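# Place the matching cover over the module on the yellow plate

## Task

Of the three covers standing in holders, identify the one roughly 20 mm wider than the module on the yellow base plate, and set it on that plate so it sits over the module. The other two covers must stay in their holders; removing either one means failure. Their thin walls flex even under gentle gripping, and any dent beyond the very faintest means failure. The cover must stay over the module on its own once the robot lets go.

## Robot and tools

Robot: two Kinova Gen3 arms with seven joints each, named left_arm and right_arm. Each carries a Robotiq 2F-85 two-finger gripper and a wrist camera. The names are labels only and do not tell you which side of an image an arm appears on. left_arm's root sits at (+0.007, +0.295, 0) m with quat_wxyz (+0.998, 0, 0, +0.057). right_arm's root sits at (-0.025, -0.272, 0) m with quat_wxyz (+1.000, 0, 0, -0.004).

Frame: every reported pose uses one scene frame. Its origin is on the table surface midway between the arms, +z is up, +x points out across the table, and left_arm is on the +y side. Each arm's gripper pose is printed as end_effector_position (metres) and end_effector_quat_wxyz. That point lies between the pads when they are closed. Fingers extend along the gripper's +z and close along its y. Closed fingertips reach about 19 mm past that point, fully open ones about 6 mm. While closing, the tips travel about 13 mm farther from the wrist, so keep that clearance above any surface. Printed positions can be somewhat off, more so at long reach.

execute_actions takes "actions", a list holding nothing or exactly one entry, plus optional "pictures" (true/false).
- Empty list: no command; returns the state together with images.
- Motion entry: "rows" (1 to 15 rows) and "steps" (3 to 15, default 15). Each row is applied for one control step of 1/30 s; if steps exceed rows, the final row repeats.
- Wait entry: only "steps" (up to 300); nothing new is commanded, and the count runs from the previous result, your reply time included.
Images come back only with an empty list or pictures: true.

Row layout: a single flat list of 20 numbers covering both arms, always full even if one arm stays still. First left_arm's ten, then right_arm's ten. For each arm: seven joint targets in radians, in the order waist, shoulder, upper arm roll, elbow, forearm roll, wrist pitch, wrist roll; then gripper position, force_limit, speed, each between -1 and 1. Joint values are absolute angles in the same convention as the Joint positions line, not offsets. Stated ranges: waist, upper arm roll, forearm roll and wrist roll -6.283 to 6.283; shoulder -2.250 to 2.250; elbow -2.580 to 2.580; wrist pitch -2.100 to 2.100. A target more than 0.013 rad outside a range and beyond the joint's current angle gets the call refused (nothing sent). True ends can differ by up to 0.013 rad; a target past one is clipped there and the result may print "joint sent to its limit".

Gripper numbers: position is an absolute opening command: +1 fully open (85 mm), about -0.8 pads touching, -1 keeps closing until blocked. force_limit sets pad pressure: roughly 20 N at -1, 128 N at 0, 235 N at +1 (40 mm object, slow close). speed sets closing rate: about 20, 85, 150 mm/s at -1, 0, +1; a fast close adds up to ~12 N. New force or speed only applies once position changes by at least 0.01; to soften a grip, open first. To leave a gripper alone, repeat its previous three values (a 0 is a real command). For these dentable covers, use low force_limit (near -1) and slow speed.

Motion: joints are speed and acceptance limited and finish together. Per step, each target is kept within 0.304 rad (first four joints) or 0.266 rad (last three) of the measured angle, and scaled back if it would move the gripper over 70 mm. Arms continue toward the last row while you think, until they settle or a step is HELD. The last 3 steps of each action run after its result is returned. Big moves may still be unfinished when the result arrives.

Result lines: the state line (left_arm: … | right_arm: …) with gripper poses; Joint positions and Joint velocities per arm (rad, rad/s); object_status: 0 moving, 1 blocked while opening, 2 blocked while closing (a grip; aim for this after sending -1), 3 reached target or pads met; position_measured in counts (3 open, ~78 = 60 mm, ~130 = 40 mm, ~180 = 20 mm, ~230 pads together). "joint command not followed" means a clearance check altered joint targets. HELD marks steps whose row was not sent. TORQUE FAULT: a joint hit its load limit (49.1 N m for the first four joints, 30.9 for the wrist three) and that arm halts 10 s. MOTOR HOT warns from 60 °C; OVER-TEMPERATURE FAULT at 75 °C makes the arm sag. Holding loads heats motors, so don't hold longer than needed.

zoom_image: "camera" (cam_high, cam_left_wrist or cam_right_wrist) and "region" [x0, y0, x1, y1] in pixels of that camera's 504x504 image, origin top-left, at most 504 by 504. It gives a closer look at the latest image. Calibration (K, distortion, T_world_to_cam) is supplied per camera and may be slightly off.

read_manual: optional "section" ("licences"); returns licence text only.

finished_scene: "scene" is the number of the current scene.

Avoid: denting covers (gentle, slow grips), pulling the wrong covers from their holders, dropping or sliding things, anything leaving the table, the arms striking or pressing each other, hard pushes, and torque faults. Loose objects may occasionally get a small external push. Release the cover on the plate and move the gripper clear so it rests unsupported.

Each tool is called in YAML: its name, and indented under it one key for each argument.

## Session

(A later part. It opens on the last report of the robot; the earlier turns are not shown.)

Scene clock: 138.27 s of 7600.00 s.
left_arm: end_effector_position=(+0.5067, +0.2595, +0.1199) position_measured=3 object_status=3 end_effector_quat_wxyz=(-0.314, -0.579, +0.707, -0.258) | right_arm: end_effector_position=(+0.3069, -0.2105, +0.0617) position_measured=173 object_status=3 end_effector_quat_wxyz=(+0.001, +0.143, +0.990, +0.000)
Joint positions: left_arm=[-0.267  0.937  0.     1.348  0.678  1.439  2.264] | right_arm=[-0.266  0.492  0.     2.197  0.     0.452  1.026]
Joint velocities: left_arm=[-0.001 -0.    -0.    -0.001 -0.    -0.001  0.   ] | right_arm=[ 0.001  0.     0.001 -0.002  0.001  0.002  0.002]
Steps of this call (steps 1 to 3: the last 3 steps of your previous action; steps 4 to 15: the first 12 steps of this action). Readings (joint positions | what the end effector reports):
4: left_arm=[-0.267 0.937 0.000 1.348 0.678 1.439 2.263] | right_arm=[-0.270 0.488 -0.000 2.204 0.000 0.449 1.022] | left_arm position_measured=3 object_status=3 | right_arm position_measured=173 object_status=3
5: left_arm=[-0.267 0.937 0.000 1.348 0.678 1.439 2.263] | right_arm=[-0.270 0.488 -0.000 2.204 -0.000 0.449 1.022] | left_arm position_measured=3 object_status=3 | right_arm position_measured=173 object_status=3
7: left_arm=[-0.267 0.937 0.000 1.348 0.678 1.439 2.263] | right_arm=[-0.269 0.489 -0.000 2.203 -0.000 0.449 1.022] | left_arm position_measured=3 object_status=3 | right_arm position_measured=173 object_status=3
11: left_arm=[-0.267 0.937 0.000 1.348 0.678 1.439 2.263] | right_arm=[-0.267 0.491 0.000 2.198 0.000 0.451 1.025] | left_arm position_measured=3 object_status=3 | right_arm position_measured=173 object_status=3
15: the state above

execute_actions:
  actions:
    - {"rows": [[-0.2669,0.9368,0,1.3477,0.6779,1.4388,2.2635,1,-1,0,-0.26538,0.49572,0.001,2.19543,0.0006,0.44434,1.02572,-0.3452,-1,0.5],[-0.2669,0.9368,0,1.3477,0.6779,1.4388,2.2635,1,-1,0,-0.26538,0.49988,0.001,2.19666,0.0006,0.43901,1.02572,-0.3452,-1,0.5],[-0.2669,0.9368,0,1.3477,0.6779,1.4388,2.2635,1,-1,0,-0.26538,0.50404,0.001,2.19787,0.0006,0.43369,1.02572,-0.3452,-1,0.5],[-0.2669,0.9368,0,1.3477,0.6779,1.4388,2.2635,1,-1,0,-0.26538,0.50819,0.001,2.19906,0.0006,0.42837,1.02572,-0.3452,-1,0.5],[-0.2669,0.9368,0,1.3477,0.6779,1.4388,2.2635,1,-1,0,-0.26538,0.51235,0.001,2.20023,0.0006,0.42304,1.02572,-0.3452,-1,0.5],[-0.2669,0.9368,0,1.3477,0.6779,1.4388,2.2635,1,-1,0,-0.26538,0.51651,0.001,2.20139,0.0006,0.41772,1.02572,-0.3452,-1,0.5],[-0.2669,0.9368,0,1.3477,0.6779,1.4388,2.2635,1,-1,0,-0.26538,0.52067,0.001,2.20252,0.0006,0.41239,1.02572,-0.3452,-1,0.5],[-0.2669,0.9368,0,1.3477,0.6779,1.4388,2.2635,1,-1,0,-0.26538,0.52483,0.001,2.20364,0.0006,0.40707,1.02572,-0.3452,-1,0.5],[-0.2669,0.9368,0,1.3477,0.6779,1.4388,2.2635,1,-1,0,-0.26538,0.52899,0.001,2.20474,0.0006,0.40175,1.02572,-0.3452,-1,0.5],[-0.2669,0.9368,0,1.3477,0.6779,1.4388,2.2635,1,-1,0,-0.26538,0.53314,0.001,2.20583,0.0006,0.39642,1.02572,-0.3452,-1,0.5]], "steps": 15}

execute_actions:
  actions:
    - {"steps": 10}
  pictures: true

Scene clock: 139.13 s of 7600.00 s.
left_arm: end_effector_position=(+0.5067, +0.2595, +0.1199) position_measured=3 object_status=3 end_effector_quat_wxyz=(-0.314, -0.579, +0.707, -0.258) | right_arm: end_effector_position=(+0.3069, -0.2106, +0.0481) position_measured=173 object_status=3 end_effector_quat_wxyz=(+0.001, +0.143, +0.990, +0.000)
Joint positions: left_arm=[-0.267  0.937  0.     1.348  0.678  1.439  2.263] | right_arm=[-0.266  0.528  0.     2.207  0.     0.405  1.026]
Joint velocities: left_arm=[ 0.001  0.001 -0.    -0.    -0.    -0.    -0.002] | right_arm=[ 0.001  0.058 -0.     0.023 -0.001 -0.089  0.001]
Steps of this call (steps 1 to 3: the last 3 steps of your previous action; steps 4 to 14: the robot went on to your last target; steps 15 to 26: the first 12 steps of this action). Readings (joint positions | what the end effector reports):
15: left_arm=[-0.267 0.937 0.000 1.348 0.678 1.439 2.264] | right_arm=[-0.266 0.493 0.000 2.197 0.000 0.451 1.026] | left_arm position_measured=3 object_status=3 | right_arm position_measured=173 object_status=3
16: left_arm=[-0.267 0.937 0.000 1.348 0.678 1.439 2.263] | right_arm=[-0.266 0.495 0.000 2.197 0.000 0.449 1.026] | left_arm position_measured=3 object_status=3 | right_arm position_measured=173 object_status=3
18: left_arm=[-0.267 0.937 0.000 1.348 0.678 1.439 2.263] | right_arm=[-0.266 0.500 0.000 2.199 0.000 0.443 1.026] | left_arm position_measured=3 object_status=3 | right_arm position_measured=173 object_status=3
22: left_arm=[-0.267 0.937 0.000 1.348 0.678 1.439 2.263] | right_arm=[-0.266 0.514 0.000 2.203 0.000 0.424 1.026] | left_arm position_measured=3 object_status=3 | right_arm position_measured=173 object_status=3
26: the state above

Scene clock: 139.47 s of 7600.00 s.
left_arm: end_effector_position=(+0.5067, +0.2595, +0.1199) position_measured=3 object_status=3 end_effector_quat_wxyz=(-0.314, -0.579, +0.707, -0.258) | right_arm: end_effector_position=(+0.3068, -0.2105, +0.0462) position_measured=173 object_status=3 end_effector_quat_wxyz=(+0.000, +0.143, +0.990, +0.000)
Joint positions: left_arm=[-0.267  0.937  0.     1.348  0.678  1.439  2.264] | right_arm=[-0.266  0.533 -0.     2.208  0.     0.399  1.026]
Joint velocities: left_arm=[-0.001  0.001 -0.    -0.     0.     0.001  0.001] | right_arm=[-0.     0.002 -0.001  0.     0.001 -0.001  0.001]
Kept back: nothing.
Steps of this call (steps 1 to 3: the last 3 steps of your previous action; steps 4 to 10: the robot went on to your last target). Readings (joint positions | what the end effector reports):
1: left_arm=[-0.267 0.937 0.000 1.348 0.678 1.439 2.263] | right_arm=[-0.266 0.530 -0.000 2.208 0.000 0.403 1.026] | left_arm position_measured=3 object_status=3 | right_arm position_measured=173 object_status=3
2: left_arm=[-0.267 0.937 0.000 1.348 0.678 1.439 2.263] | right_arm=[-0.266 0.531 -0.000 2.208 0.000 0.401 1.026] | left_arm position_measured=3 object_status=3 | right_arm position_measured=173 object_status=3
4: left_arm=[-0.267 0.937 0.000 1.348 0.678 1.439 2.263] | right_arm=[-0.266 0.532 -0.000 2.208 0.000 0.400 1.026] | left_arm position_measured=3 object_status=3 | right_arm position_measured=173 object_status=3
8: left_arm=[-0.267 0.937 0.000 1.348 0.678 1.439 2.264] | right_arm=[-0.266 0.533 -0.000 2.208 0.000 0.399 1.026] | left_arm position_measured=3 object_status=3 | right_arm position_measured=173 object_status=3
10: the state above
camera_calibration (this result's frames):
cam_left_wrist: T_world_to_cam=[[-0.971928, 0.233784, 0.0264975, 0.423478], [0.131805, 0.634304, -0.761765, -0.0760719], [-0.194896, -0.736888, -0.647311, 0.516286], [0, 0, 0, 1]] pos_world=[0.522238, 0.329696, 0.265028]
cam_right_wrist: T_world_to_cam=[[0.221145, 0.974156, 0.0459875, 0.122699], [0.975235, -0.221055, -0.00710069, -0.288243], [0.00324858, 0.0464189, -0.998917, 0.20031], [0, 0, 0, 1]] pos_world=[0.25332, -0.192544, 0.192403]

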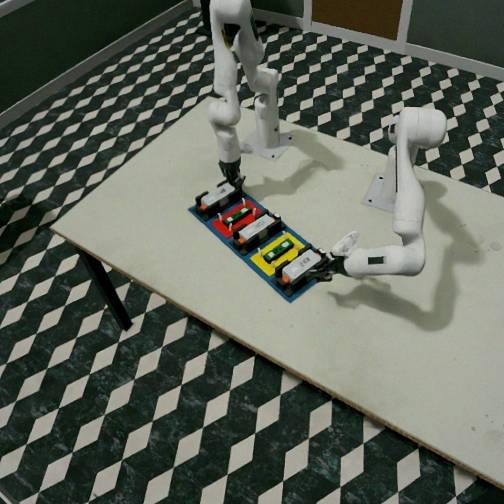

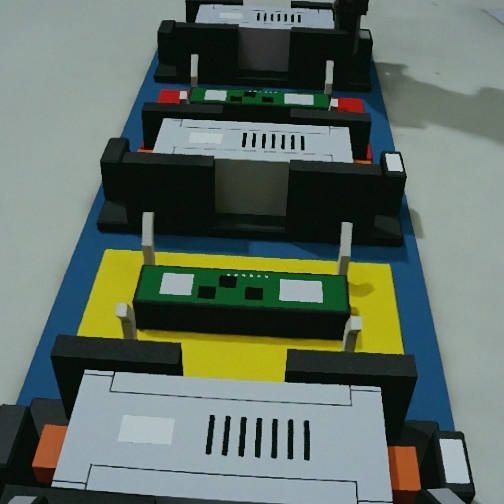

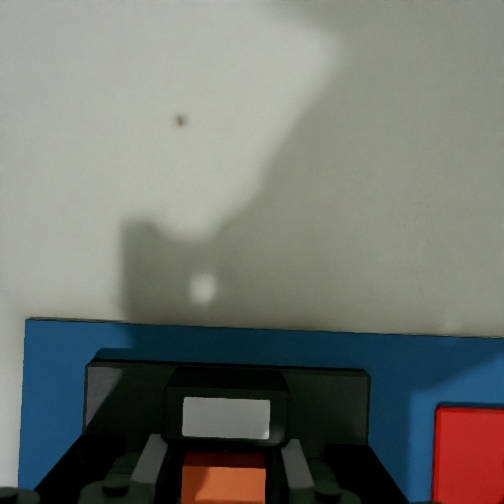

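execute_actions:
  actions:
    - {"rows": [[-0.2669,0.9368,0,1.3477,0.6779,1.4388,2.2635,1,-1,0,-0.26467,0.53303,0.0014,2.20407,0.00085,0.39582,1.02613,-0.3452,-1,0.5],[-0.2669,0.9368,0,1.3477,0.6779,1.4388,2.2635,1,-1,0,-0.26395,0.53292,0.0018,2.20230,0.0011,0.39522,1.02654,-0.3452,-1,0.5],[-0.2669,0.9368,0,1.3477,0.6779,1.4388,2.2635,1,-1,0,-0.26324,0.53281,0.0022,2.20054,0.00135,0.39463,1.02695,-0.3452,-1,0.5],[-0.2669,0.9368,0,1.3477,0.6779,1.4388,2.2635,1,-1,0,-0.26253,0.53270,0.0026,2.19878,0.0016,0.39403,1.02736,-0.3452,-1,0.5],[-0.2669,0.9368,0,1.3477,0.6779,1.4388,2.2635,1,-1,0,-0.26182,0.53259,0.0030,2.19701,0.00185,0.39343,1.02777,-0.3452,-1,0.5],[-0.2669,0.9368,0,1.3477,0.6779,1.4388,2.2635,1,-1,0,-0.26110,0.53248,0.0034,2.19525,0.0021,0.39283,1.02818,-0.3452,-1,0.5],[-0.2669,0.9368,0,1.3477,0.6779,1.4388,2.2635,1,-1,0,-0.26039,0.53237,0.0038,2.19348,0.00235,0.39223,1.02859,-0.3452,-1,0.5],[-0.2669,0.9368,0,1.3477,0.6779,1.4388,2.2635,1,-1,0,-0.25968,0.53226,0.0042,2.19172,0.0026,0.39164,1.02900,-0.3452,-1,0.5],[-0.2669,0.9368,0,1.3477,0.6779,1.4388,2.2635,1,-1,0,-0.25896,0.53215,0.0046,2.18996,0.00285,0.39104,1.02941,-0.3452,-1,0.5],[-0.2669,0.9368,0,1.3477,0.6779,1.4388,2.2635,1,-1,0,-0.25825,0.53204,0.0050,2.18819,0.0031,0.39044,1.02982,-0.3452,-1,0.5]], "steps": 15}

execute_actions:
  actions:
    - {"steps": 10}
  pictures: true

Scene clock: 140.37 s of 7600.00 s.
left_arm: end_effector_position=(+0.5067, +0.2595, +0.1199) position_measured=3 object_status=3 end_effector_quat_wxyz=(-0.314, -0.579, +0.707, -0.258) | right_arm: end_effector_position=(+0.3088, -0.2110, +0.0463) position_measured=173 object_status=3 end_effector_quat_wxyz=(+0.001, +0.143, +0.990, +0.000)
Joint positions: left_arm=[-0.267  0.937  0.     1.348  0.678  1.439  2.264] | right_arm=[-0.263  0.535 -0.001  2.203 -0.     0.403  1.029]
Joint velocities: left_arm=[-0.001 -0.001  0.     0.001 -0.     0.     0.   ] | right_arm=[ 0.002  0.001  0.001 -0.003 -0.     0.005  0.005]
Steps of this call (steps 1 to 15: the robot went on to your last target; steps 16 to 27: the first 12 steps of this action). Readings (joint positions | what the end effector reports):
16: left_arm=[-0.267 0.937 0.000 1.348 0.678 1.439 2.264] | right_arm=[-0.266 0.534 -0.000 2.208 0.000 0.399 1.026] | left_arm position_measured=3 object_status=3 | right_arm position_measured=173 object_status=3
17: left_arm=[-0.267 0.937 0.000 1.348 0.678 1.439 2.264] | right_arm=[-0.266 0.534 0.000 2.208 0.000 0.399 1.026] | left_arm position_measured=3 object_status=3 | right_arm position_measured=173 object_status=3
19: left_arm=[-0.267 0.937 0.000 1.348 0.678 1.439 2.264] | right_arm=[-0.265 0.534 -0.000 2.207 0.000 0.399 1.027] | left_arm position_measured=3 object_status=3 | right_arm position_measured=173 object_status=3
23: left_arm=[-0.267 0.937 0.000 1.348 0.678 1.439 2.264] | right_arm=[-0.264 0.535 -0.000 2.204 0.000 0.401 1.028] | left_arm position_measured=3 object_status=3 | right_arm position_measured=173 object_status=3
27: the state above

Scene clock: 140.70 s of 7600.00 s.
left_arm: end_effector_position=(+0.5067, +0.2595, +0.1199) position_measured=3 object_status=3 end_effector_quat_wxyz=(-0.314, -0.579, +0.707, -0.258) | right_arm: end_effector_position=(+0.3088, -0.2111, +0.0463) position_measured=173 object_status=3 end_effector_quat_wxyz=(+0.000, +0.143, +0.990, +0.000)
Joint positions: left_arm=[-0.267  0.937  0.     1.348  0.678  1.439  2.263] | right_arm=[-0.263  0.535 -0.     2.202 -0.     0.403  1.03 ]
Joint velocities: left_arm=[ 0.001  0.     0.    -0.     0.    -0.001  0.001] | right_arm=[-0.002 -0.     0.002  0.    -0.     0.     0.001]
Kept back: nothing.
Steps of this call (steps 1 to 3: the last 3 steps of your previous action; steps 4 to 10: the robot went on to your last target). Readings (joint positions | what the end effector reports):
1: left_arm=[-0.267 0.937 0.000 1.348 0.678 1.439 2.263] | right_arm=[-0.263 0.535 -0.000 2.203 -0.000 0.403 1.030] | left_arm position_measured=3 object_status=3 | right_arm position_measured=173 object_status=3
2: left_arm=[-0.267 0.937 0.000 1.348 0.678 1.439 2.263] | right_arm=[-0.263 0.535 -0.000 2.202 0.000 0.403 1.030] | left_arm position_measured=3 object_status=3 | right_arm position_measured=173 object_status=3
4: left_arm=[-0.267 0.937 0.000 1.348 0.678 1.439 2.264] | right_arm=[-0.263 0.535 -0.000 2.202 -0.000 0.403 1.030] | left_arm position_measured=3 object_status=3 | right_arm position_measured=173 object_status=3
8: left_arm=[-0.267 0.937 0.000 1.348 0.678 1.439 2.263] | right_arm=[-0.263 0.535 -0.000 2.202 -0.000 0.403 1.030] | left_arm position_measured=3 object_status=3 | right_arm position_measured=173 object_status=3
10: the state above
camera_calibration (this result's frames):
cam_left_wrist: T_world_to_cam=[[-0.971927, 0.233784, 0.0264972, 0.423478], [0.131805, 0.634303, -0.761765, -0.0760718], [-0.194896, -0.736888, -0.647311, 0.516286], [0, 0, 0, 1]] pos_world=[0.522238, 0.329696, 0.265028]
cam_right_wrist: T_world_to_cam=[[0.220634, 0.97426, 0.0462303, 0.122953], [0.975351, -0.220539, -0.00721763, -0.290252], [0.00316371, 0.0466832, -0.998905, 0.200494], [0, 0, 0, 1]] pos_world=[0.255336, -0.193159, 0.192495]

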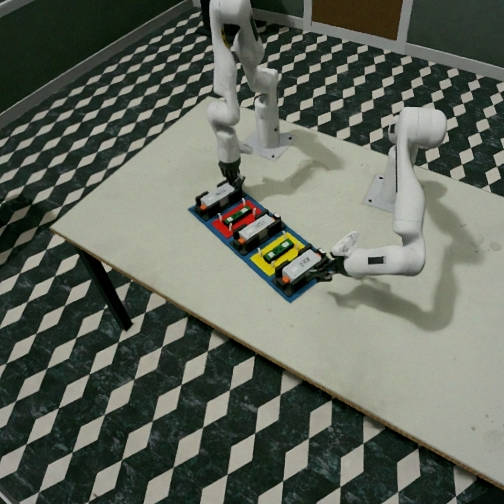

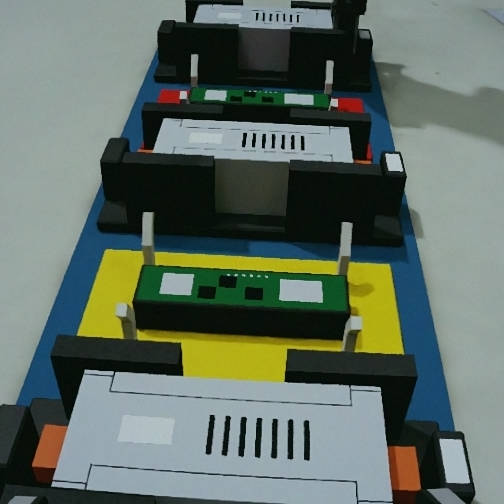

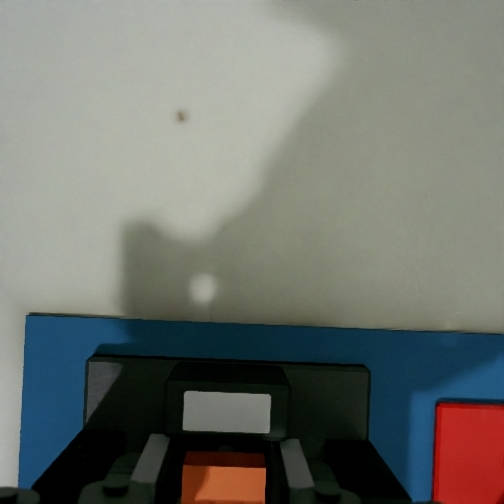

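execute_actions:
  actions:
    - {"rows": [[-0.2669,0.9368,0,1.3477,0.6779,1.4388,2.2635,1,-1,0,-0.25759,0.53174,0.0055,2.18641,0.0034,0.38944,1.03010,-0.3452,-1,0.5],[-0.2669,0.9368,0,1.3477,0.6779,1.4388,2.2635,1,-1,0,-0.25693,0.53143,0.0060,2.18462,0.0037,0.38843,1.03038,-0.3452,-1,0.5],[-0.2669,0.9368,0,1.3477,0.6779,1.4388,2.2635,1,-1,0,-0.25626,0.53113,0.0065,2.18284,0.0040,0.38743,1.03066,-0.3452,-1,0.5],[-0.2669,0.9368,0,1.3477,0.6779,1.4388,2.2635,1,-1,0,-0.25560,0.53082,0.0070,2.18106,0.0043,0.38642,1.03094,-0.3452,-1,0.5],[-0.2669,0.9368,0,1.3477,0.6779,1.4388,2.2635,1,-1,0,-0.25494,0.53052,0.0076,2.17927,0.0046,0.38542,1.03122,-0.3452,-1,0.5],[-0.2669,0.9368,0,1.3477,0.6779,1.4388,2.2635,1,-1,0,-0.25428,0.53022,0.0081,2.17749,0.0050,0.38442,1.03150,-0.3452,-1,0.5],[-0.2669,0.9368,0,1.3477,0.6779,1.4388,2.2635,1,-1,0,-0.25362,0.52991,0.0086,2.17571,0.0053,0.38341,1.03178,-0.3452,-1,0.5],[-0.2669,0.9368,0,1.3477,0.6779,1.4388,2.2635,1,-1,0,-0.25295,0.52961,0.0091,2.17392,0.0056,0.38241,1.03205,-0.3452,-1,0.5],[-0.2669,0.9368,0,1.3477,0.6779,1.4388,2.2635,1,-1,0,-0.25229,0.52930,0.0096,2.17214,0.0059,0.38140,1.03233,-0.3452,-1,0.5],[-0.2669,0.9368,0,1.3477,0.6779,1.4388,2.2635,1,-1,0,-0.25163,0.52900,0.0101,2.17036,0.0062,0.38040,1.03261,-0.3452,-1,0.5]], "steps": 15}

execute_actions:
  actions:
    - {"steps": 8}
  pictures: true

Scene clock: 141.83 s of 7600.00 s.
left_arm: end_effector_position=(+0.5067, +0.2595, +0.1199) position_measured=3 object_status=3 end_effector_quat_wxyz=(-0.314, -0.579, +0.707, -0.258) | right_arm: end_effector_position=(+0.3099, -0.2114, +0.0465) position_measured=173 object_status=3 end_effector_quat_wxyz=(+0.000, +0.142, +0.990, +0.000)
Joint positions: left_arm=[-0.267  0.937  0.     1.348  0.678  1.439  2.264] | right_arm=[-0.26   0.536 -0.001  2.199 -0.     0.405  1.032]
Joint velocities: left_arm=[-0.    -0.001 -0.001  0.    -0.    -0.    -0.001] | right_arm=[-0.002  0.002 -0.001 -0.     0.003  0.     0.007]
Steps of this call (steps 1 to 15: the robot went on to your last target; steps 16 to 22: nothing new was sent; steps 23 to 34: the first 12 steps of this action). Readings (joint positions | what the end effector reports):
23: left_arm=[-0.267 0.937 0.000 1.348 0.678 1.439 2.263] | right_arm=[-0.262 0.535 -0.000 2.202 -0.000 0.403 1.030] | left_arm position_measured=3 object_status=3 | right_arm position_measured=173 object_status=3
24: left_arm=[-0.267 0.937 0.000 1.348 0.678 1.439 2.263] | right_arm=[-0.262 0.535 -0.000 2.202 -0.000 0.403 1.030] | left_arm position_measured=3 object_status=3 | right_arm position_measured=173 object_status=3
26: left_arm=[-0.267 0.937 0.000 1.348 0.678 1.439 2.264] | right_arm=[-0.262 0.535 -0.001 2.201 -0.000 0.404 1.030] | left_arm position_measured=3 object_status=3 | right_arm position_measured=173 object_status=3
30: left_arm=[-0.267 0.937 0.000 1.348 0.678 1.439 2.263] | right_arm=[-0.261 0.536 -0.001 2.200 -0.000 0.405 1.031] | left_arm position_measured=3 object_status=3 | right_arm position_measured=173 object_status=3
34: the state above

Scene clock: 142.10 s of 7600.00 s.
left_arm: end_effector_position=(+0.5067, +0.2595, +0.1199) position_measured=3 object_status=3 end_effector_quat_wxyz=(-0.314, -0.579, +0.707, -0.258) | right_arm: end_effector_position=(+0.3099, -0.2115, +0.0464) position_measured=173 object_status=3 end_effector_quat_wxyz=(+0.000, +0.142, +0.990, +0.000)
Joint positions: left_arm=[-0.267  0.937  0.     1.348  0.678  1.439  2.263] | right_arm=[-0.26   0.536 -0.001  2.199  0.     0.405  1.033]
Joint velocities: left_arm=[ 0.001  0.    -0.001  0.     0.    -0.002  0.001] | right_arm=[-0.001  0.001  0.001  0.001 -0.     0.     0.001]
Kept back: nothing.
Steps of this call (steps 1 to 3: the last 3 steps of your previous action; steps 4 to 8: the robot went on to your last target). Readings (joint positions | what the end effector reports):
1: left_arm=[-0.267 0.937 0.000 1.348 0.678 1.439 2.263] | right_arm=[-0.260 0.536 -0.001 2.199 0.000 0.405 1.032] | left_arm position_measured=3 object_status=3 | right_arm position_measured=173 object_status=3
2: left_arm=[-0.267 0.937 0.000 1.348 0.678 1.439 2.264] | right_arm=[-0.260 0.536 -0.001 2.199 0.000 0.405 1.033] | left_arm position_measured=3 object_status=3 | right_arm position_measured=173 object_status=3
4: left_arm=[-0.267 0.937 0.000 1.348 0.678 1.439 2.264] | right_arm=[-0.260 0.536 -0.001 2.199 0.000 0.405 1.033] | left_arm position_measured=3 object_status=3 | right_arm position_measured=173 object_status=3
8: the state above
camera_calibration (this result's frames):
cam_left_wrist: T_world_to_cam=[[-0.971928, 0.233784, 0.0264972, 0.423478], [0.131805, 0.634304, -0.761765, -0.0760719], [-0.194896, -0.736888, -0.647311, 0.516286], [0, 0, 0, 1]] pos_world=[0.522238, 0.329696, 0.265028]
cam_right_wrist: T_world_to_cam=[[0.219522, 0.974513, 0.0462016, 0.123548], [0.975603, -0.219418, -0.00738174, -0.291228], [0.00294385, 0.0466949, -0.998905, 0.20067], [0, 0, 0, 1]] pos_world=[0.25641, -0.19367, 0.192592]

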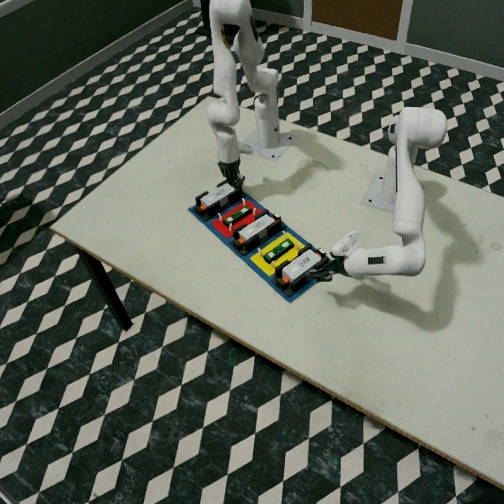

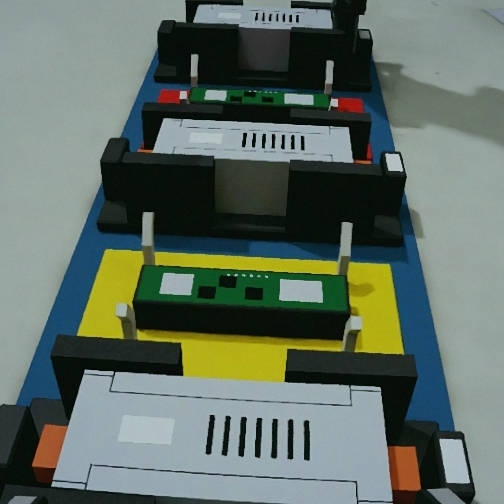

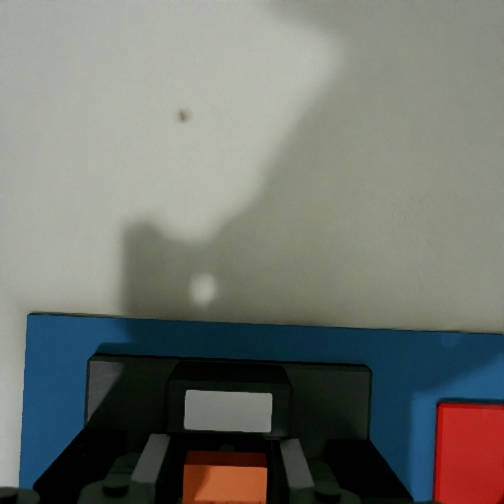

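execute_actions:
  actions:
    - {"rows": [[-0.2669,0.9368,0,1.3477,0.6779,1.4388,2.2635,1,-1,0,-0.25163,0.52848,0.0101,2.17016,0.0062,0.38040,1.03261,-0.3452,-1,0.5],[-0.2669,0.9368,0,1.3477,0.6779,1.4388,2.2635,1,-1,0,-0.25163,0.52796,0.0101,2.16996,0.0062,0.38040,1.03261,-0.3452,-1,0.5],[-0.2669,0.9368,0,1.3477,0.6779,1.4388,2.2635,1,-1,0,-0.25163,0.52744,0.0101,2.16976,0.0062,0.38040,1.03261,-0.3452,-1,0.5],[-0.2669,0.9368,0,1.3477,0.6779,1.4388,2.2635,1,-1,0,-0.25163,0.52692,0.0101,2.16956,0.0062,0.38040,1.03261,-0.3452,-1,0.5],[-0.2669,0.9368,0,1.3477,0.6779,1.4388,2.2635,1,-1,0,-0.25163,0.52640,0.0101,2.16936,0.0062,0.38040,1.03261,-0.3452,-1,0.5],[-0.2669,0.9368,0,1.3477,0.6779,1.4388,2.2635,1,-1,0,-0.25163,0.52588,0.0101,2.16916,0.0062,0.38040,1.03261,-0.3452,-1,0.5],[-0.2669,0.9368,0,1.3477,0.6779,1.4388,2.2635,1,-1,0,-0.25163,0.52536,0.0101,2.16896,0.0062,0.38040,1.03261,-0.3452,-1,0.5],[-0.2669,0.9368,0,1.3477,0.6779,1.4388,2.2635,1,-1,0,-0.25163,0.52484,0.0101,2.16876,0.0062,0.38040,1.03261,-0.3452,-1,0.5],[-0.2669,0.9368,0,1.3477,0.6779,1.4388,2.2635,1,-1,0,-0.25163,0.52432,0.0101,2.16856,0.0062,0.38040,1.03261,-0.3452,-1,0.5],[-0.2669,0.9368,0,1.3477,0.6779,1.4388,2.2635,1,-1,0,-0.25163,0.52380,0.0101,2.16836,0.0062,0.38040,1.03261,-0.3452,-1,0.5]], "steps": 15}

execute_actions:
  actions:
    - {"steps": 8}

Scene clock: 143.17 s of 7600.00 s.
left_arm: end_effector_position=(+0.5067, +0.2595, +0.1199) position_measured=3 object_status=3 end_effector_quat_wxyz=(-0.314, -0.579, +0.707, -0.258) | right_arm: end_effector_position=(+0.3102, -0.2115, +0.0475) position_measured=173 object_status=3 end_effector_quat_wxyz=(+0.001, +0.142, +0.990, +0.001)
Joint positions: left_arm=[-0.267  0.937  0.     1.348  0.678  1.439  2.263] | right_arm=[-0.26   0.533 -0.001  2.199  0.     0.407  1.033]
Joint velocities: left_arm=[ 0.    -0.    -0.001  0.002  0.    -0.002 -0.001] | right_arm=[ 0.002 -0.002 -0.    -0.001 -0.     0.001  0.   ]
Steps of this call (steps 1 to 15: the robot went on to your last target; steps 16 to 20: nothing new was sent; steps 21 to 32: the first 12 steps of this action). Readings (joint positions | what the end effector reports):
21: left_arm=[-0.267 0.937 0.000 1.348 0.678 1.439 2.263] | right_arm=[-0.260 0.536 -0.001 2.199 0.000 0.405 1.033] | left_arm position_measured=3 object_status=3 | right_arm position_measured=173 object_status=3
22: left_arm=[-0.267 0.937 0.000 1.348 0.678 1.439 2.263] | right_arm=[-0.260 0.536 -0.001 2.199 0.000 0.405 1.033] | left_arm position_measured=3 object_status=3 | right_arm position_measured=173 object_status=3
24: left_arm=[-0.267 0.937 0.000 1.348 0.678 1.439 2.264] | right_arm=[-0.260 0.536 -0.001 2.199 0.000 0.406 1.033] | left_arm position_measured=3 object_status=3 | right_arm position_measured=173 object_status=3
28: left_arm=[-0.267 0.937 0.000 1.348 0.678 1.439 2.263] | right_arm=[-0.260 0.534 -0.001 2.199 0.000 0.406 1.033] | left_arm position_measured=3 object_status=3 | right_arm position_measured=173 object_status=3
32: the state above

Scene clock: 143.43 s of 7600.00 s.
left_arm: end_effector_position=(+0.5067, +0.2595, +0.1199) position_measured=3 object_status=3 end_effector_quat_wxyz=(-0.314, -0.579, +0.707, -0.258) | right_arm: end_effector_position=(+0.3103, -0.2115, +0.0476) position_measured=173 object_status=3 end_effector_quat_wxyz=(+0.001, +0.142, +0.990, +0.001)
Joint positions: left_arm=[-0.267  0.937  0.     1.348  0.678  1.439  2.264] | right_arm=[-0.26   0.533 -0.001  2.199  0.     0.407  1.033]
Joint velocities: left_arm=[ 0.    -0.001  0.    -0.    -0.     0.003 -0.002] | right_arm=[ 0.    -0.001 -0.002 -0.    -0.001  0.    -0.003]
Kept back: nothing.
Steps of this call (steps 1 to 3: the last 3 steps of your previous action; steps 4 to 8: the robot went on to your last target). Readings (joint positions | what the end effector reports):
1: left_arm=[-0.267 0.937 0.000 1.348 0.678 1.439 2.263] | right_arm=[-0.260 0.533 -0.001 2.199 0.000 0.407 1.033] | left_arm position_measured=3 object_status=3 | right_arm position_measured=173 object_status=3
2: left_arm=[-0.267 0.937 0.000 1.348 0.678 1.439 2.264] | right_arm=[-0.260 0.533 -0.001 2.199 0.000 0.407 1.033] | left_arm position_measured=3 object_status=3 | right_arm position_measured=173 object_status=3
4: left_arm=[-0.267 0.937 0.000 1.348 0.678 1.439 2.264] | right_arm=[-0.260 0.533 -0.001 2.199 0.000 0.407 1.033] | left_arm position_measured=3 object_status=3 | right_arm position_measured=173 object_status=3
8: the state above

execute_actions:
  actions:
    - {"rows": [[-0.2669,0.9368,0,1.3477,0.6779,1.4388,2.2635,1,-1,0,-0.25163,0.52268,0.0101,2.16806,0.0062,0.38199,1.03261,-0.3452,-1,0.5],[-0.2669,0.9368,0,1.3477,0.6779,1.4388,2.2635,1,-1,0,-0.25163,0.52155,0.0101,2.16776,0.0062,0.38358,1.03261,-0.3452,-1,0.5],[-0.2669,0.9368,0,1.3477,0.6779,1.4388,2.2635,1,-1,0,-0.25163,0.52043,0.0101,2.16746,0.0062,0.38518,1.03261,-0.3452,-1,0.5],[-0.2669,0.9368,0,1.3477,0.6779,1.4388,2.2635,1,-1,0,-0.25163,0.51930,0.0101,2.16716,0.0062,0.38677,1.03261,-0.3452,-1,0.5],[-0.2669,0.9368,0,1.3477,0.6779,1.4388,2.2635,1,-1,0,-0.25163,0.51818,0.0101,2.16686,0.0062,0.38836,1.03261,-0.3452,-1,0.5],[-0.2669,0.9368,0,1.3477,0.6779,1.4388,2.2635,1,-1,0,-0.25163,0.51705,0.0101,2.16656,0.0062,0.38995,1.03261,-0.3452,-1,0.5],[-0.2669,0.9368,0,1.3477,0.6779,1.4388,2.2635,1,-1,0,-0.25163,0.51593,0.0101,2.16626,0.0062,0.39154,1.03261,-0.3452,-1,0.5],[-0.2669,0.9368,0,1.3477,0.6779,1.4388,2.2635,1,-1,0,-0.25163,0.51480,0.0101,2.16596,0.0062,0.39313,1.03261,-0.3452,-1,0.5],[-0.2669,0.9368,0,1.3477,0.6779,1.4388,2.2635,1,-1,0,-0.25163,0.51368,0.0101,2.16566,0.0062,0.39473,1.03261,-0.3452,-1,0.5],[-0.2669,0.9368,0,1.3477,0.6779,1.4388,2.2635,1,-1,0,-0.25163,0.51255,0.0101,2.16536,0.0062,0.39632,1.03261,-0.3452,-1,0.5],[-0.2669,0.9368,0,1.3477,0.6779,1.4388,2.2635,1,-1,0,-0.25163,0.51143,0.0101,2.16506,0.0062,0.39791,1.03261,-0.3452,-1,0.5],[-0.2669,0.9368,0,1.3477,0.6779,1.4388,2.2635,1,-1,0,-0.25163,0.51030,0.0101,2.16476,0.0062,0.39950,1.03261,-0.3452,-1,0.5]], "steps": 15}

execute_actions:
  actions:
    - {"steps": 9}
  pictures: true

Scene clock: 144.80 s of 7600.00 s.
left_arm: end_effector_position=(+0.5067, +0.2595, +0.1199) position_measured=3 object_status=3 end_effector_quat_wxyz=(-0.314, -0.579, +0.707, -0.258) | right_arm: end_effector_position=(+0.3105, -0.2116, +0.0510) position_measured=173 object_status=3 end_effector_quat_wxyz=(+0.001, +0.142, +0.990, +0.000)
Joint positions: left_arm=[-0.267  0.937  0.     1.348  0.678  1.439  2.263] | right_arm=[-0.26   0.524 -0.     2.195  0.     0.421  1.033]
Joint velocities: left_arm=[ 0.002 -0.001 -0.     0.    -0.     0.    -0.001] | right_arm=[-0.    -0.035  0.001 -0.012  0.002  0.045  0.002]
Steps of this call (steps 1 to 15: the robot went on to your last target; steps 16 to 29: nothing new was sent; steps 30 to 41: the first 12 steps of this action). Readings (joint positions | what the end effector reports):
30: left_arm=[-0.267 0.937 0.000 1.348 0.678 1.439 2.263] | right_arm=[-0.260 0.533 -0.001 2.199 0.000 0.407 1.033] | left_arm position_measured=3 object_status=3 | right_arm position_measured=173 object_status=3
31: left_arm=[-0.267 0.937 0.000 1.348 0.678 1.439 2.264] | right_arm=[-0.260 0.532 -0.001 2.199 0.000 0.408 1.033] | left_arm position_measured=3 object_status=3 | right_arm position_measured=173 object_status=3
33: left_arm=[-0.267 0.937 0.000 1.348 0.678 1.439 2.263] | right_arm=[-0.260 0.531 -0.001 2.198 0.000 0.409 1.033] | left_arm position_measured=3 object_status=3 | right_arm position_measured=173 object_status=3
37: left_arm=[-0.267 0.937 0.000 1.348 0.678 1.439 2.264] | right_arm=[-0.260 0.528 -0.001 2.197 0.000 0.415 1.033] | left_arm position_measured=3 object_status=3 | right_arm position_measured=173 object_status=3
41: the state above

Scene clock: 145.10 s of 7600.00 s.
left_arm: end_effector_position=(+0.5067, +0.2595, +0.1199) position_measured=3 object_status=3 end_effector_quat_wxyz=(-0.314, -0.579, +0.707, -0.258) | right_arm: end_effector_position=(+0.3106, -0.2116, +0.0522) position_measured=173 object_status=3 end_effector_quat_wxyz=(+0.001, +0.142, +0.990, +0.000)
Joint positions: left_arm=[-0.267  0.937  0.     1.348  0.678  1.439  2.263] | right_arm=[-0.26   0.521 -0.     2.194  0.     0.425  1.033]
Joint velocities: left_arm=[ 0.001 -0.    -0.     0.001 -0.    -0.001 -0.002] | right_arm=[-0.    -0.002  0.     0.     0.     0.002  0.   ]
Kept back: nothing.
Steps of this call (steps 1 to 3: the last 3 steps of your previous action; steps 4 to 9: the robot went on to your last target). Readings (joint positions | what the end effector reports):
1: left_arm=[-0.267 0.937 0.000 1.348 0.678 1.439 2.264] | right_arm=[-0.260 0.523 -0.000 2.195 0.000 0.422 1.033] | left_arm position_measured=3 object_status=3 | right_arm position_measured=173 object_status=3
2: left_arm=[-0.267 0.937 0.000 1.348 0.678 1.439 2.263] | right_arm=[-0.260 0.523 -0.000 2.194 0.000 0.423 1.033] | left_arm position_measured=3 object_status=3 | right_arm position_measured=173 object_status=3
4: left_arm=[-0.267 0.937 0.000 1.348 0.678 1.439 2.263] | right_arm=[-0.260 0.522 -0.000 2.194 0.000 0.424 1.033] | left_arm position_measured=3 object_status=3 | right_arm position_measured=173 object_status=3
8: left_arm=[-0.267 0.937 0.000 1.348 0.678 1.439 2.264] | right_arm=[-0.260 0.521 -0.000 2.194 0.000 0.424 1.033] | left_arm position_measured=3 object_status=3 | right_arm position_measured=173 object_status=3
9: the state above
camera_calibration (this result's frames):
cam_left_wrist: T_world_to_cam=[[-0.971927, 0.233784, 0.0264971, 0.423478], [0.131805, 0.634304, -0.761765, -0.0760721], [-0.194896, -0.736888, -0.647311, 0.516287], [0, 0, 0, 1]] pos_world=[0.522238, 0.329696, 0.265028]
cam_right_wrist: T_world_to_cam=[[0.220143, 0.974355, 0.0465878, 0.122977], [0.975459, -0.220091, -0.0063086, -0.292049], [0.00410673, 0.0468333, -0.998894, 0.20613], [0, 0, 0, 1]] pos_world=[0.256963, -0.193754, 0.198331]

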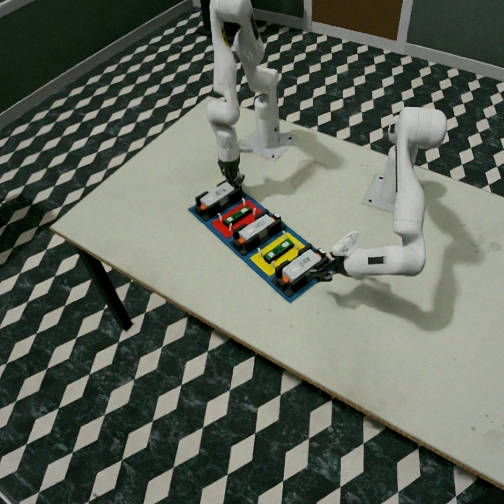

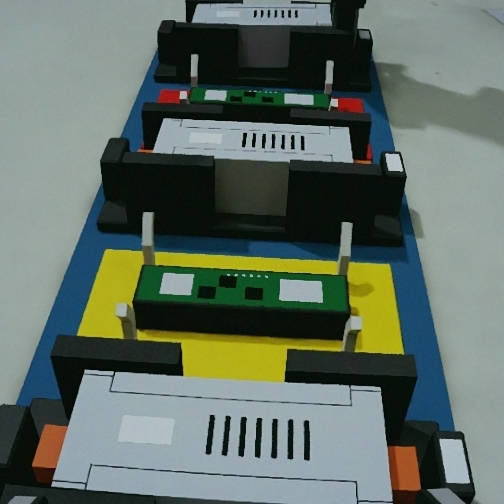

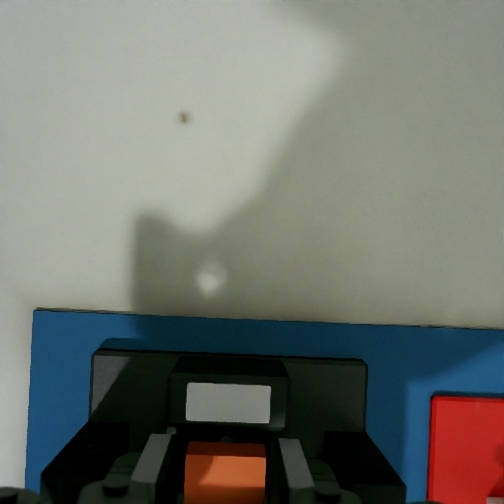

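execute_actions:
  actions:
    - {"rows": [[-0.2669,0.9368,0,1.3477,0.6779,1.4388,2.2635,1,-1,0,-0.25157,0.50883,0.0101,2.16423,0.0062,0.40152,1.03267,-0.3452,-1,0.5],[-0.2669,0.9368,0,1.3477,0.6779,1.4388,2.2635,1,-1,0,-0.25152,0.50737,0.0101,2.16370,0.0062,0.40355,1.03272,-0.3452,-1,0.5],[-0.2669,0.9368,0,1.3477,0.6779,1.4388,2.2635,1,-1,0,-0.25146,0.50590,0.0101,2.16317,0.0062,0.40557,1.03278,-0.3452,-1,0.5],[-0.2669,0.9368,0,1.3477,0.6779,1.4388,2.2635,1,-1,0,-0.25140,0.50443,0.0101,2.16265,0.0062,0.40760,1.03284,-0.3452,-1,0.5],[-0.2669,0.9368,0,1.3477,0.6779,1.4388,2.2635,1,-1,0,-0.25134,0.50296,0.0101,2.16212,0.0062,0.40962,1.03290,-0.3452,-1,0.5],[-0.2669,0.9368,0,1.3477,0.6779,1.4388,2.2635,1,-1,0,-0.25129,0.50150,0.0101,2.16159,0.0062,0.41165,1.03295,-0.3452,-1,0.5],[-0.2669,0.9368,0,1.3477,0.6779,1.4388,2.2635,1,-1,0,-0.25123,0.50003,0.0101,2.16106,0.0062,0.41367,1.03301,-0.3452,-1,0.5],[-0.2669,0.9368,0,1.3477,0.6779,1.4388,2.2635,1,-1,0,-0.25117,0.49856,0.0101,2.16053,0.0062,0.41569,1.03307,-0.3452,-1,0.5],[-0.2669,0.9368,0,1.3477,0.6779,1.4388,2.2635,1,-1,0,-0.25112,0.49710,0.0101,2.16000,0.0062,0.41772,1.03312,-0.3452,-1,0.5],[-0.2669,0.9368,0,1.3477,0.6779,1.4388,2.2635,1,-1,0,-0.25106,0.49563,0.0101,2.15947,0.0062,0.41974,1.03318,-0.3452,-1,0.5],[-0.2669,0.9368,0,1.3477,0.6779,1.4388,2.2635,1,-1,0,-0.25100,0.49416,0.0101,2.15895,0.0062,0.42177,1.03324,-0.3452,-1,0.5],[-0.2669,0.9368,0,1.3477,0.6779,1.4388,2.2635,1,-1,0,-0.25094,0.49269,0.0101,2.15842,0.0062,0.42379,1.03330,-0.3452,-1,0.5],[-0.2669,0.9368,0,1.3477,0.6779,1.4388,2.2635,1,-1,0,-0.25089,0.49123,0.0101,2.15789,0.0062,0.42582,1.03335,-0.3452,-1,0.5],[-0.2669,0.9368,0,1.3477,0.6779,1.4388,2.2635,1,-1,0,-0.25083,0.48976,0.0101,2.15736,0.0062,0.42784,1.03341,-0.3452,-1,0.5]], "steps": 15}

execute_actions:
  actions:
    - {"steps": 10}
  pictures: true

Scene clock: 146.10 s of 7600.00 s.
left_arm: end_effector_position=(+0.5067, +0.2595, +0.1199) position_measured=3 object_status=3 end_effector_quat_wxyz=(-0.314, -0.579, +0.707, -0.258) | right_arm: end_effector_position=(+0.3114, -0.2118, +0.0577) position_measured=173 object_status=3 end_effector_quat_wxyz=(+0.001, +0.143, +0.990, +0.001)
Joint positions: left_arm=[-0.267  0.937  0.     1.348  0.678  1.439  2.263] | right_arm=[-0.259  0.507 -0.     2.188  0.     0.443  1.033]
Joint velocities: left_arm=[ 0.001  0.     0.001 -0.003 -0.    -0.     0.002] | right_arm=[ 0.001 -0.043  0.001 -0.016 -0.001  0.059  0.002]
Steps of this call (steps 1 to 15: the robot went on to your last target; steps 16 to 18: nothing new was sent; steps 19 to 30: the first 12 steps of this action). Readings (joint positions | what the end effector reports):
19: left_arm=[-0.267 0.937 0.000 1.348 0.678 1.439 2.264] | right_arm=[-0.260 0.521 -0.000 2.194 0.000 0.425 1.033] | left_arm position_measured=3 object_status=3 | right_arm position_measured=173 object_status=3
20: left_arm=[-0.267 0.937 0.000 1.348 0.678 1.439 2.264] | right_arm=[-0.260 0.520 -0.000 2.194 0.000 0.426 1.033] | left_arm position_measured=3 object_status=3 | right_arm position_measured=173 object_status=3
22: left_arm=[-0.267 0.937 0.000 1.348 0.678 1.439 2.264] | right_arm=[-0.260 0.518 -0.000 2.193 0.000 0.428 1.033] | left_arm position_measured=3 object_status=3 | right_arm position_measured=173 object_status=3
26: left_arm=[-0.267 0.937 0.000 1.348 0.678 1.439 2.264] | right_arm=[-0.259 0.513 -0.000 2.191 0.000 0.435 1.033] | left_arm position_measured=3 object_status=3 | right_arm position_measured=173 object_status=3
30: the state above

Scene clock: 146.43 s of 7600.00 s.
left_arm: end_effector_position=(+0.5067, +0.2595, +0.1199) position_measured=3 object_status=3 end_effector_quat_wxyz=(-0.314, -0.579, +0.707, -0.258) | right_arm: end_effector_position=(+0.3117, -0.2119, +0.0604) position_measured=173 object_status=3 end_effector_quat_wxyz=(+0.002, +0.143, +0.990, +0.001)
Joint positions: left_arm=[-0.267  0.937  0.     1.348  0.678  1.439  2.264] | right_arm=[-0.259  0.5    0.     2.186 -0.     0.452  1.034]
Joint velocities: left_arm=[-0.     0.     0.001 -0.    -0.     0.001 -0.002] | right_arm=[ 0.    -0.003  0.    -0.001  0.001  0.003  0.003]
Kept back: nothing.
Steps of this call (steps 1 to 3: the last 3 steps of your previous action; steps 4 to 10: the robot went on to your last target). Readings (joint positions | what the end effector reports):
1: left_arm=[-0.267 0.937 0.000 1.348 0.678 1.439 2.264] | right_arm=[-0.259 0.506 -0.000 2.188 0.000 0.445 1.033] | left_arm position_measured=3 object_status=3 | right_arm position_measured=173 object_status=3
2: left_arm=[-0.267 0.937 0.000 1.348 0.678 1.439 2.263] | right_arm=[-0.259 0.504 0.000 2.187 -0.000 0.447 1.033] | left_arm position_measured=3 object_status=3 | right_arm position_measured=173 object_status=3
4: left_arm=[-0.267 0.937 0.000 1.348 0.678 1.439 2.264] | right_arm=[-0.259 0.502 0.000 2.186 -0.000 0.450 1.034] | left_arm position_measured=3 object_status=3 | right_arm position_measured=173 object_status=3
8: left_arm=[-0.267 0.937 0.000 1.348 0.678 1.439 2.264] | right_arm=[-0.259 0.501 0.000 2.186 -0.000 0.452 1.034] | left_arm position_measured=3 object_status=3 | right_arm position_measured=173 object_status=3
10: the state above
camera_calibration (this result's frames):
cam_left_wrist: T_world_to_cam=[[-0.971928, 0.233783, 0.0264974, 0.423478], [0.131805, 0.634304, -0.761765, -0.076072], [-0.194896, -0.736888, -0.647311, 0.516286], [0, 0, 0, 1]] pos_world=[0.522238, 0.329696, 0.265028]
cam_right_wrist: T_world_to_cam=[[0.220989, 0.974138, 0.0471114, 0.122262], [0.975261, -0.221002, -0.00499806, -0.29333], [0.00554291, 0.0470504, -0.998877, 0.213961], [0, 0, 0, 1]] pos_world=[0.257868, -0.193994, 0.206495]

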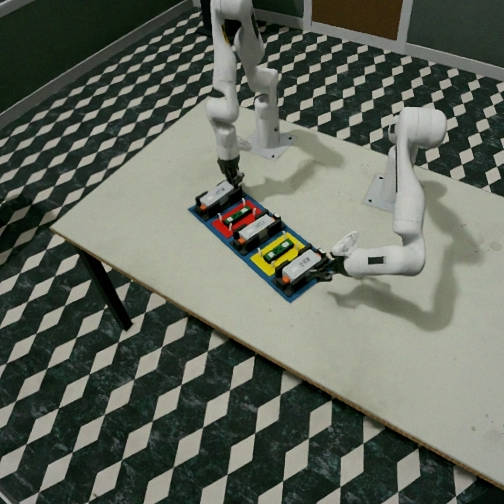

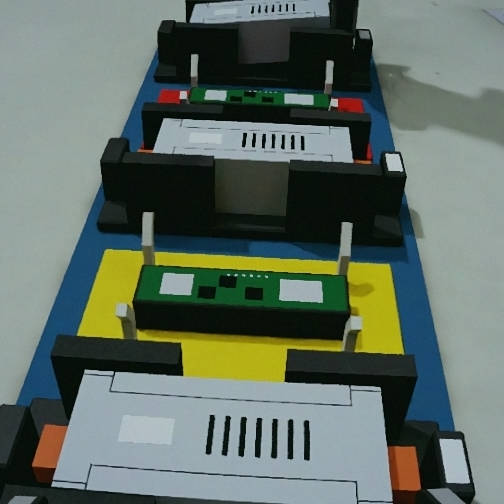

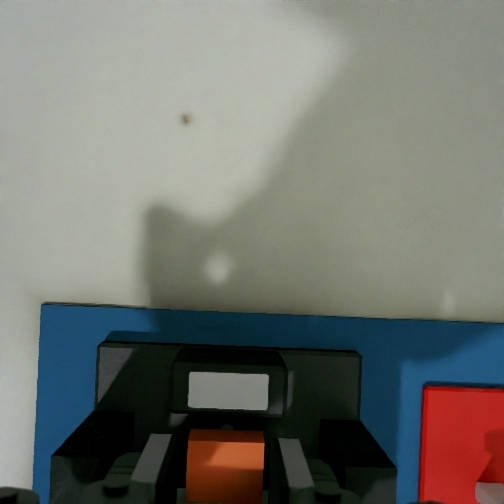

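execute_actions:
  actions:
    - {"rows": [[-0.2669,0.9368,0,1.3477,0.6779,1.4388,2.2635,1,-1,0,-0.25064,0.48801,0.0101,2.15643,0.0062,0.43057,1.03360,-0.3452,-1,0.5],[-0.2669,0.9368,0,1.3477,0.6779,1.4388,2.2635,1,-1,0,-0.25046,0.48625,0.0101,2.15549,0.0062,0.43331,1.03378,-0.3452,-1,0.5],[-0.2669,0.9368,0,1.3477,0.6779,1.4388,2.2635,1,-1,0,-0.25027,0.48450,0.0101,2.15456,0.0062,0.43604,1.03397,-0.3452,-1,0.5],[-0.2669,0.9368,0,1.3477,0.6779,1.4388,2.2635,1,-1,0,-0.25008,0.48275,0.0101,2.15363,0.0062,0.43877,1.03416,-0.3452,-1,0.5],[-0.2669,0.9368,0,1.3477,0.6779,1.4388,2.2635,1,-1,0,-0.24990,0.48099,0.0101,2.15269,0.0062,0.44151,1.03434,-0.3452,-1,0.5],[-0.2669,0.9368,0,1.3477,0.6779,1.4388,2.2635,1,-1,0,-0.24971,0.47924,0.0101,2.15176,0.0062,0.44424,1.03453,-0.3452,-1,0.5],[-0.2669,0.9368,0,1.3477,0.6779,1.4388,2.2635,1,-1,0,-0.24952,0.47749,0.0101,2.15083,0.0062,0.44697,1.03472,-0.3452,-1,0.5],[-0.2669,0.9368,0,1.3477,0.6779,1.4388,2.2635,1,-1,0,-0.24934,0.47573,0.0101,2.14989,0.0062,0.44971,1.03490,-0.3452,-1,0.5],[-0.2669,0.9368,0,1.3477,0.6779,1.4388,2.2635,1,-1,0,-0.24915,0.47398,0.0101,2.14896,0.0062,0.45244,1.03509,-0.3452,-1,0.5],[-0.2669,0.9368,0,1.3477,0.6779,1.4388,2.2635,1,-1,0,-0.24896,0.47223,0.0101,2.14803,0.0062,0.45517,1.03528,-0.3452,-1,0.5],[-0.2669,0.9368,0,1.3477,0.6779,1.4388,2.2635,1,-1,0,-0.24878,0.47047,0.0101,2.14709,0.0062,0.45791,1.03546,-0.3452,-1,0.5],[-0.2669,0.9368,0,1.3477,0.6779,1.4388,2.2635,1,-1,0,-0.24859,0.46872,0.0101,2.14616,0.0062,0.46064,1.03565,-0.3452,-1,0.5],[-0.2669,0.9368,0,1.3477,0.6779,1.4388,2.2635,1,-1,0,-0.24840,0.46697,0.0101,2.14523,0.0062,0.46337,1.03584,-0.3452,-1,0.5],[-0.2669,0.9368,0,1.3477,0.6779,1.4388,2.2635,1,-1,0,-0.24822,0.46521,0.0101,2.14429,0.0062,0.46611,1.03602,-0.3452,-1,0.5],[-0.2669,0.9368,0,1.3477,0.6779,1.4388,2.2635,1,-1,0,-0.24803,0.46346,0.0101,2.14336,0.0062,0.46884,1.03621,-0.3452,-1,0.5]], "steps": 15}

execute_actions:
  actions:
    - {"steps": 11}
  pictures: true

Scene clock: 147.53 s of 7600.00 s.
left_arm: end_effector_position=(+0.5067, +0.2595, +0.1199) position_measured=3 object_status=3 end_effector_quat_wxyz=(-0.314, -0.579, +0.707, -0.258) | right_arm: end_effector_position=(+0.3126, -0.2122, +0.0676) position_measured=173 object_status=3 end_effector_quat_wxyz=(+0.001, +0.143, +0.990, +0.001)
Joint positions: left_arm=[-0.267  0.937  0.     1.348  0.678  1.439  2.263] | right_arm=[-0.257  0.483  0.     2.177 -0.001  0.478  1.035]
Joint velocities: left_arm=[-0.    -0.    -0.     0.001  0.    -0.001 -0.001] | right_arm=[ 0.005 -0.056 -0.002 -0.027 -0.002  0.087  0.006]
Steps of this call (steps 1 to 15: the robot went on to your last target; steps 16 to 21: nothing new was sent; steps 22 to 33: the first 12 steps of this action). Readings (joint positions | what the end effector reports):
22: left_arm=[-0.267 0.937 0.000 1.348 0.678 1.439 2.263] | right_arm=[-0.259 0.500 0.000 2.186 -0.000 0.453 1.034] | left_arm position_measured=3 object_status=3 | right_arm position_measured=173 object_status=3
23: left_arm=[-0.267 0.937 0.000 1.348 0.678 1.439 2.263] | right_arm=[-0.259 0.499 0.000 2.185 -0.000 0.454 1.034] | left_arm position_measured=3 object_status=3 | right_arm position_measured=173 object_status=3
25: left_arm=[-0.267 0.937 0.000 1.348 0.678 1.439 2.263] | right_arm=[-0.258 0.496 0.000 2.184 -0.000 0.457 1.034] | left_arm position_measured=3 object_status=3 | right_arm position_measured=173 object_status=3
29: left_arm=[-0.267 0.937 0.000 1.348 0.678 1.439 2.264] | right_arm=[-0.258 0.490 0.000 2.181 -0.000 0.467 1.035] | left_arm position_measured=3 object_status=3 | right_arm position_measured=173 object_status=3
33: the state above

Scene clock: 147.90 s of 7600.00 s.
left_arm: end_effector_position=(+0.5067, +0.2595, +0.1199) position_measured=3 object_status=3 end_effector_quat_wxyz=(-0.314, -0.579, +0.707, -0.258) | right_arm: end_effector_position=(+0.3126, -0.2122, +0.0723) position_measured=173 object_status=3 end_effector_quat_wxyz=(+0.001, +0.143, +0.990, +0.001)
Joint positions: left_arm=[-0.267  0.937  0.     1.348  0.678  1.439  2.264] | right_arm=[-0.256  0.471 -0.     2.172 -0.001  0.495  1.036]
Joint velocities: left_arm=[-0.001  0.     0.001 -0.     0.    -0.001  0.002] | right_arm=[-0.    -0.004  0.     0.001 -0.001  0.004 -0.   ]
Kept back: nothing.
Steps of this call (steps 1 to 3: the last 3 steps of your previous action; steps 4 to 11: the robot went on to your last target). Readings (joint positions | what the end effector reports):
1: left_arm=[-0.267 0.937 0.000 1.348 0.678 1.439 2.263] | right_arm=[-0.257 0.481 -0.000 2.176 -0.001 0.481 1.036] | left_arm position_measured=3 object_status=3 | right_arm position_measured=173 object_status=3
2: left_arm=[-0.267 0.937 0.000 1.348 0.678 1.439 2.264] | right_arm=[-0.257 0.479 -0.000 2.176 -0.001 0.485 1.036] | left_arm position_measured=3 object_status=3 | right_arm position_measured=173 object_status=3
4: left_arm=[-0.267 0.937 0.000 1.348 0.678 1.439 2.263] | right_arm=[-0.257 0.475 -0.000 2.174 -0.001 0.491 1.036] | left_arm position_measured=3 object_status=3 | right_arm position_measured=173 object_status=3
8: left_arm=[-0.267 0.937 0.000 1.348 0.678 1.439 2.263] | right_arm=[-0.256 0.472 -0.000 2.173 -0.001 0.495 1.036] | left_arm position_measured=3 object_status=3 | right_arm position_measured=173 object_status=3
11: the state above
camera_calibration (this result's frames):
cam_left_wrist: T_world_to_cam=[[-0.971928, 0.233784, 0.0264974, 0.423478], [0.131805, 0.634304, -0.761765, -0.0760718], [-0.194896, -0.736888, -0.647311, 0.516286], [0, 0, 0, 1]] pos_world=[0.522238, 0.329696, 0.265028]
cam_right_wrist: T_world_to_cam=[[0.221234, 0.974068, 0.04741, 0.121666], [0.975209, -0.221206, -0.00591185, -0.294139], [0.0047288, 0.0475425, -0.998858, 0.226149], [0, 0, 0, 1]] pos_world=[0.258861, -0.194328, 0.218383]

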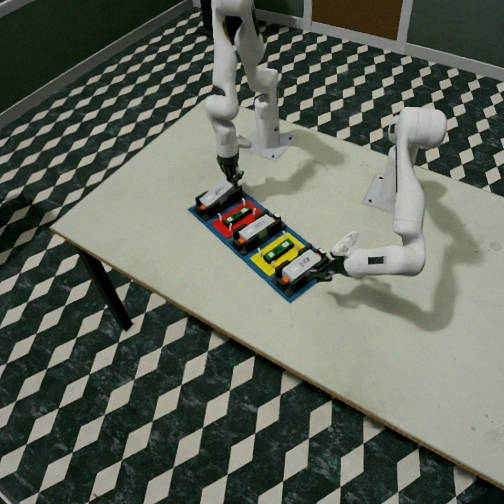

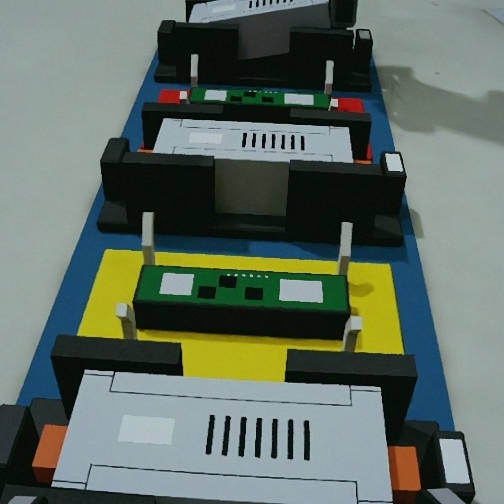

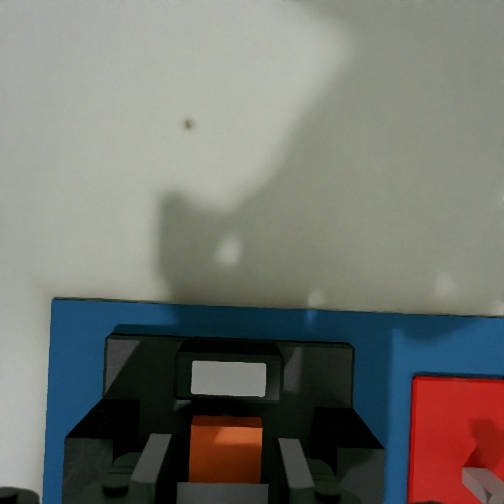

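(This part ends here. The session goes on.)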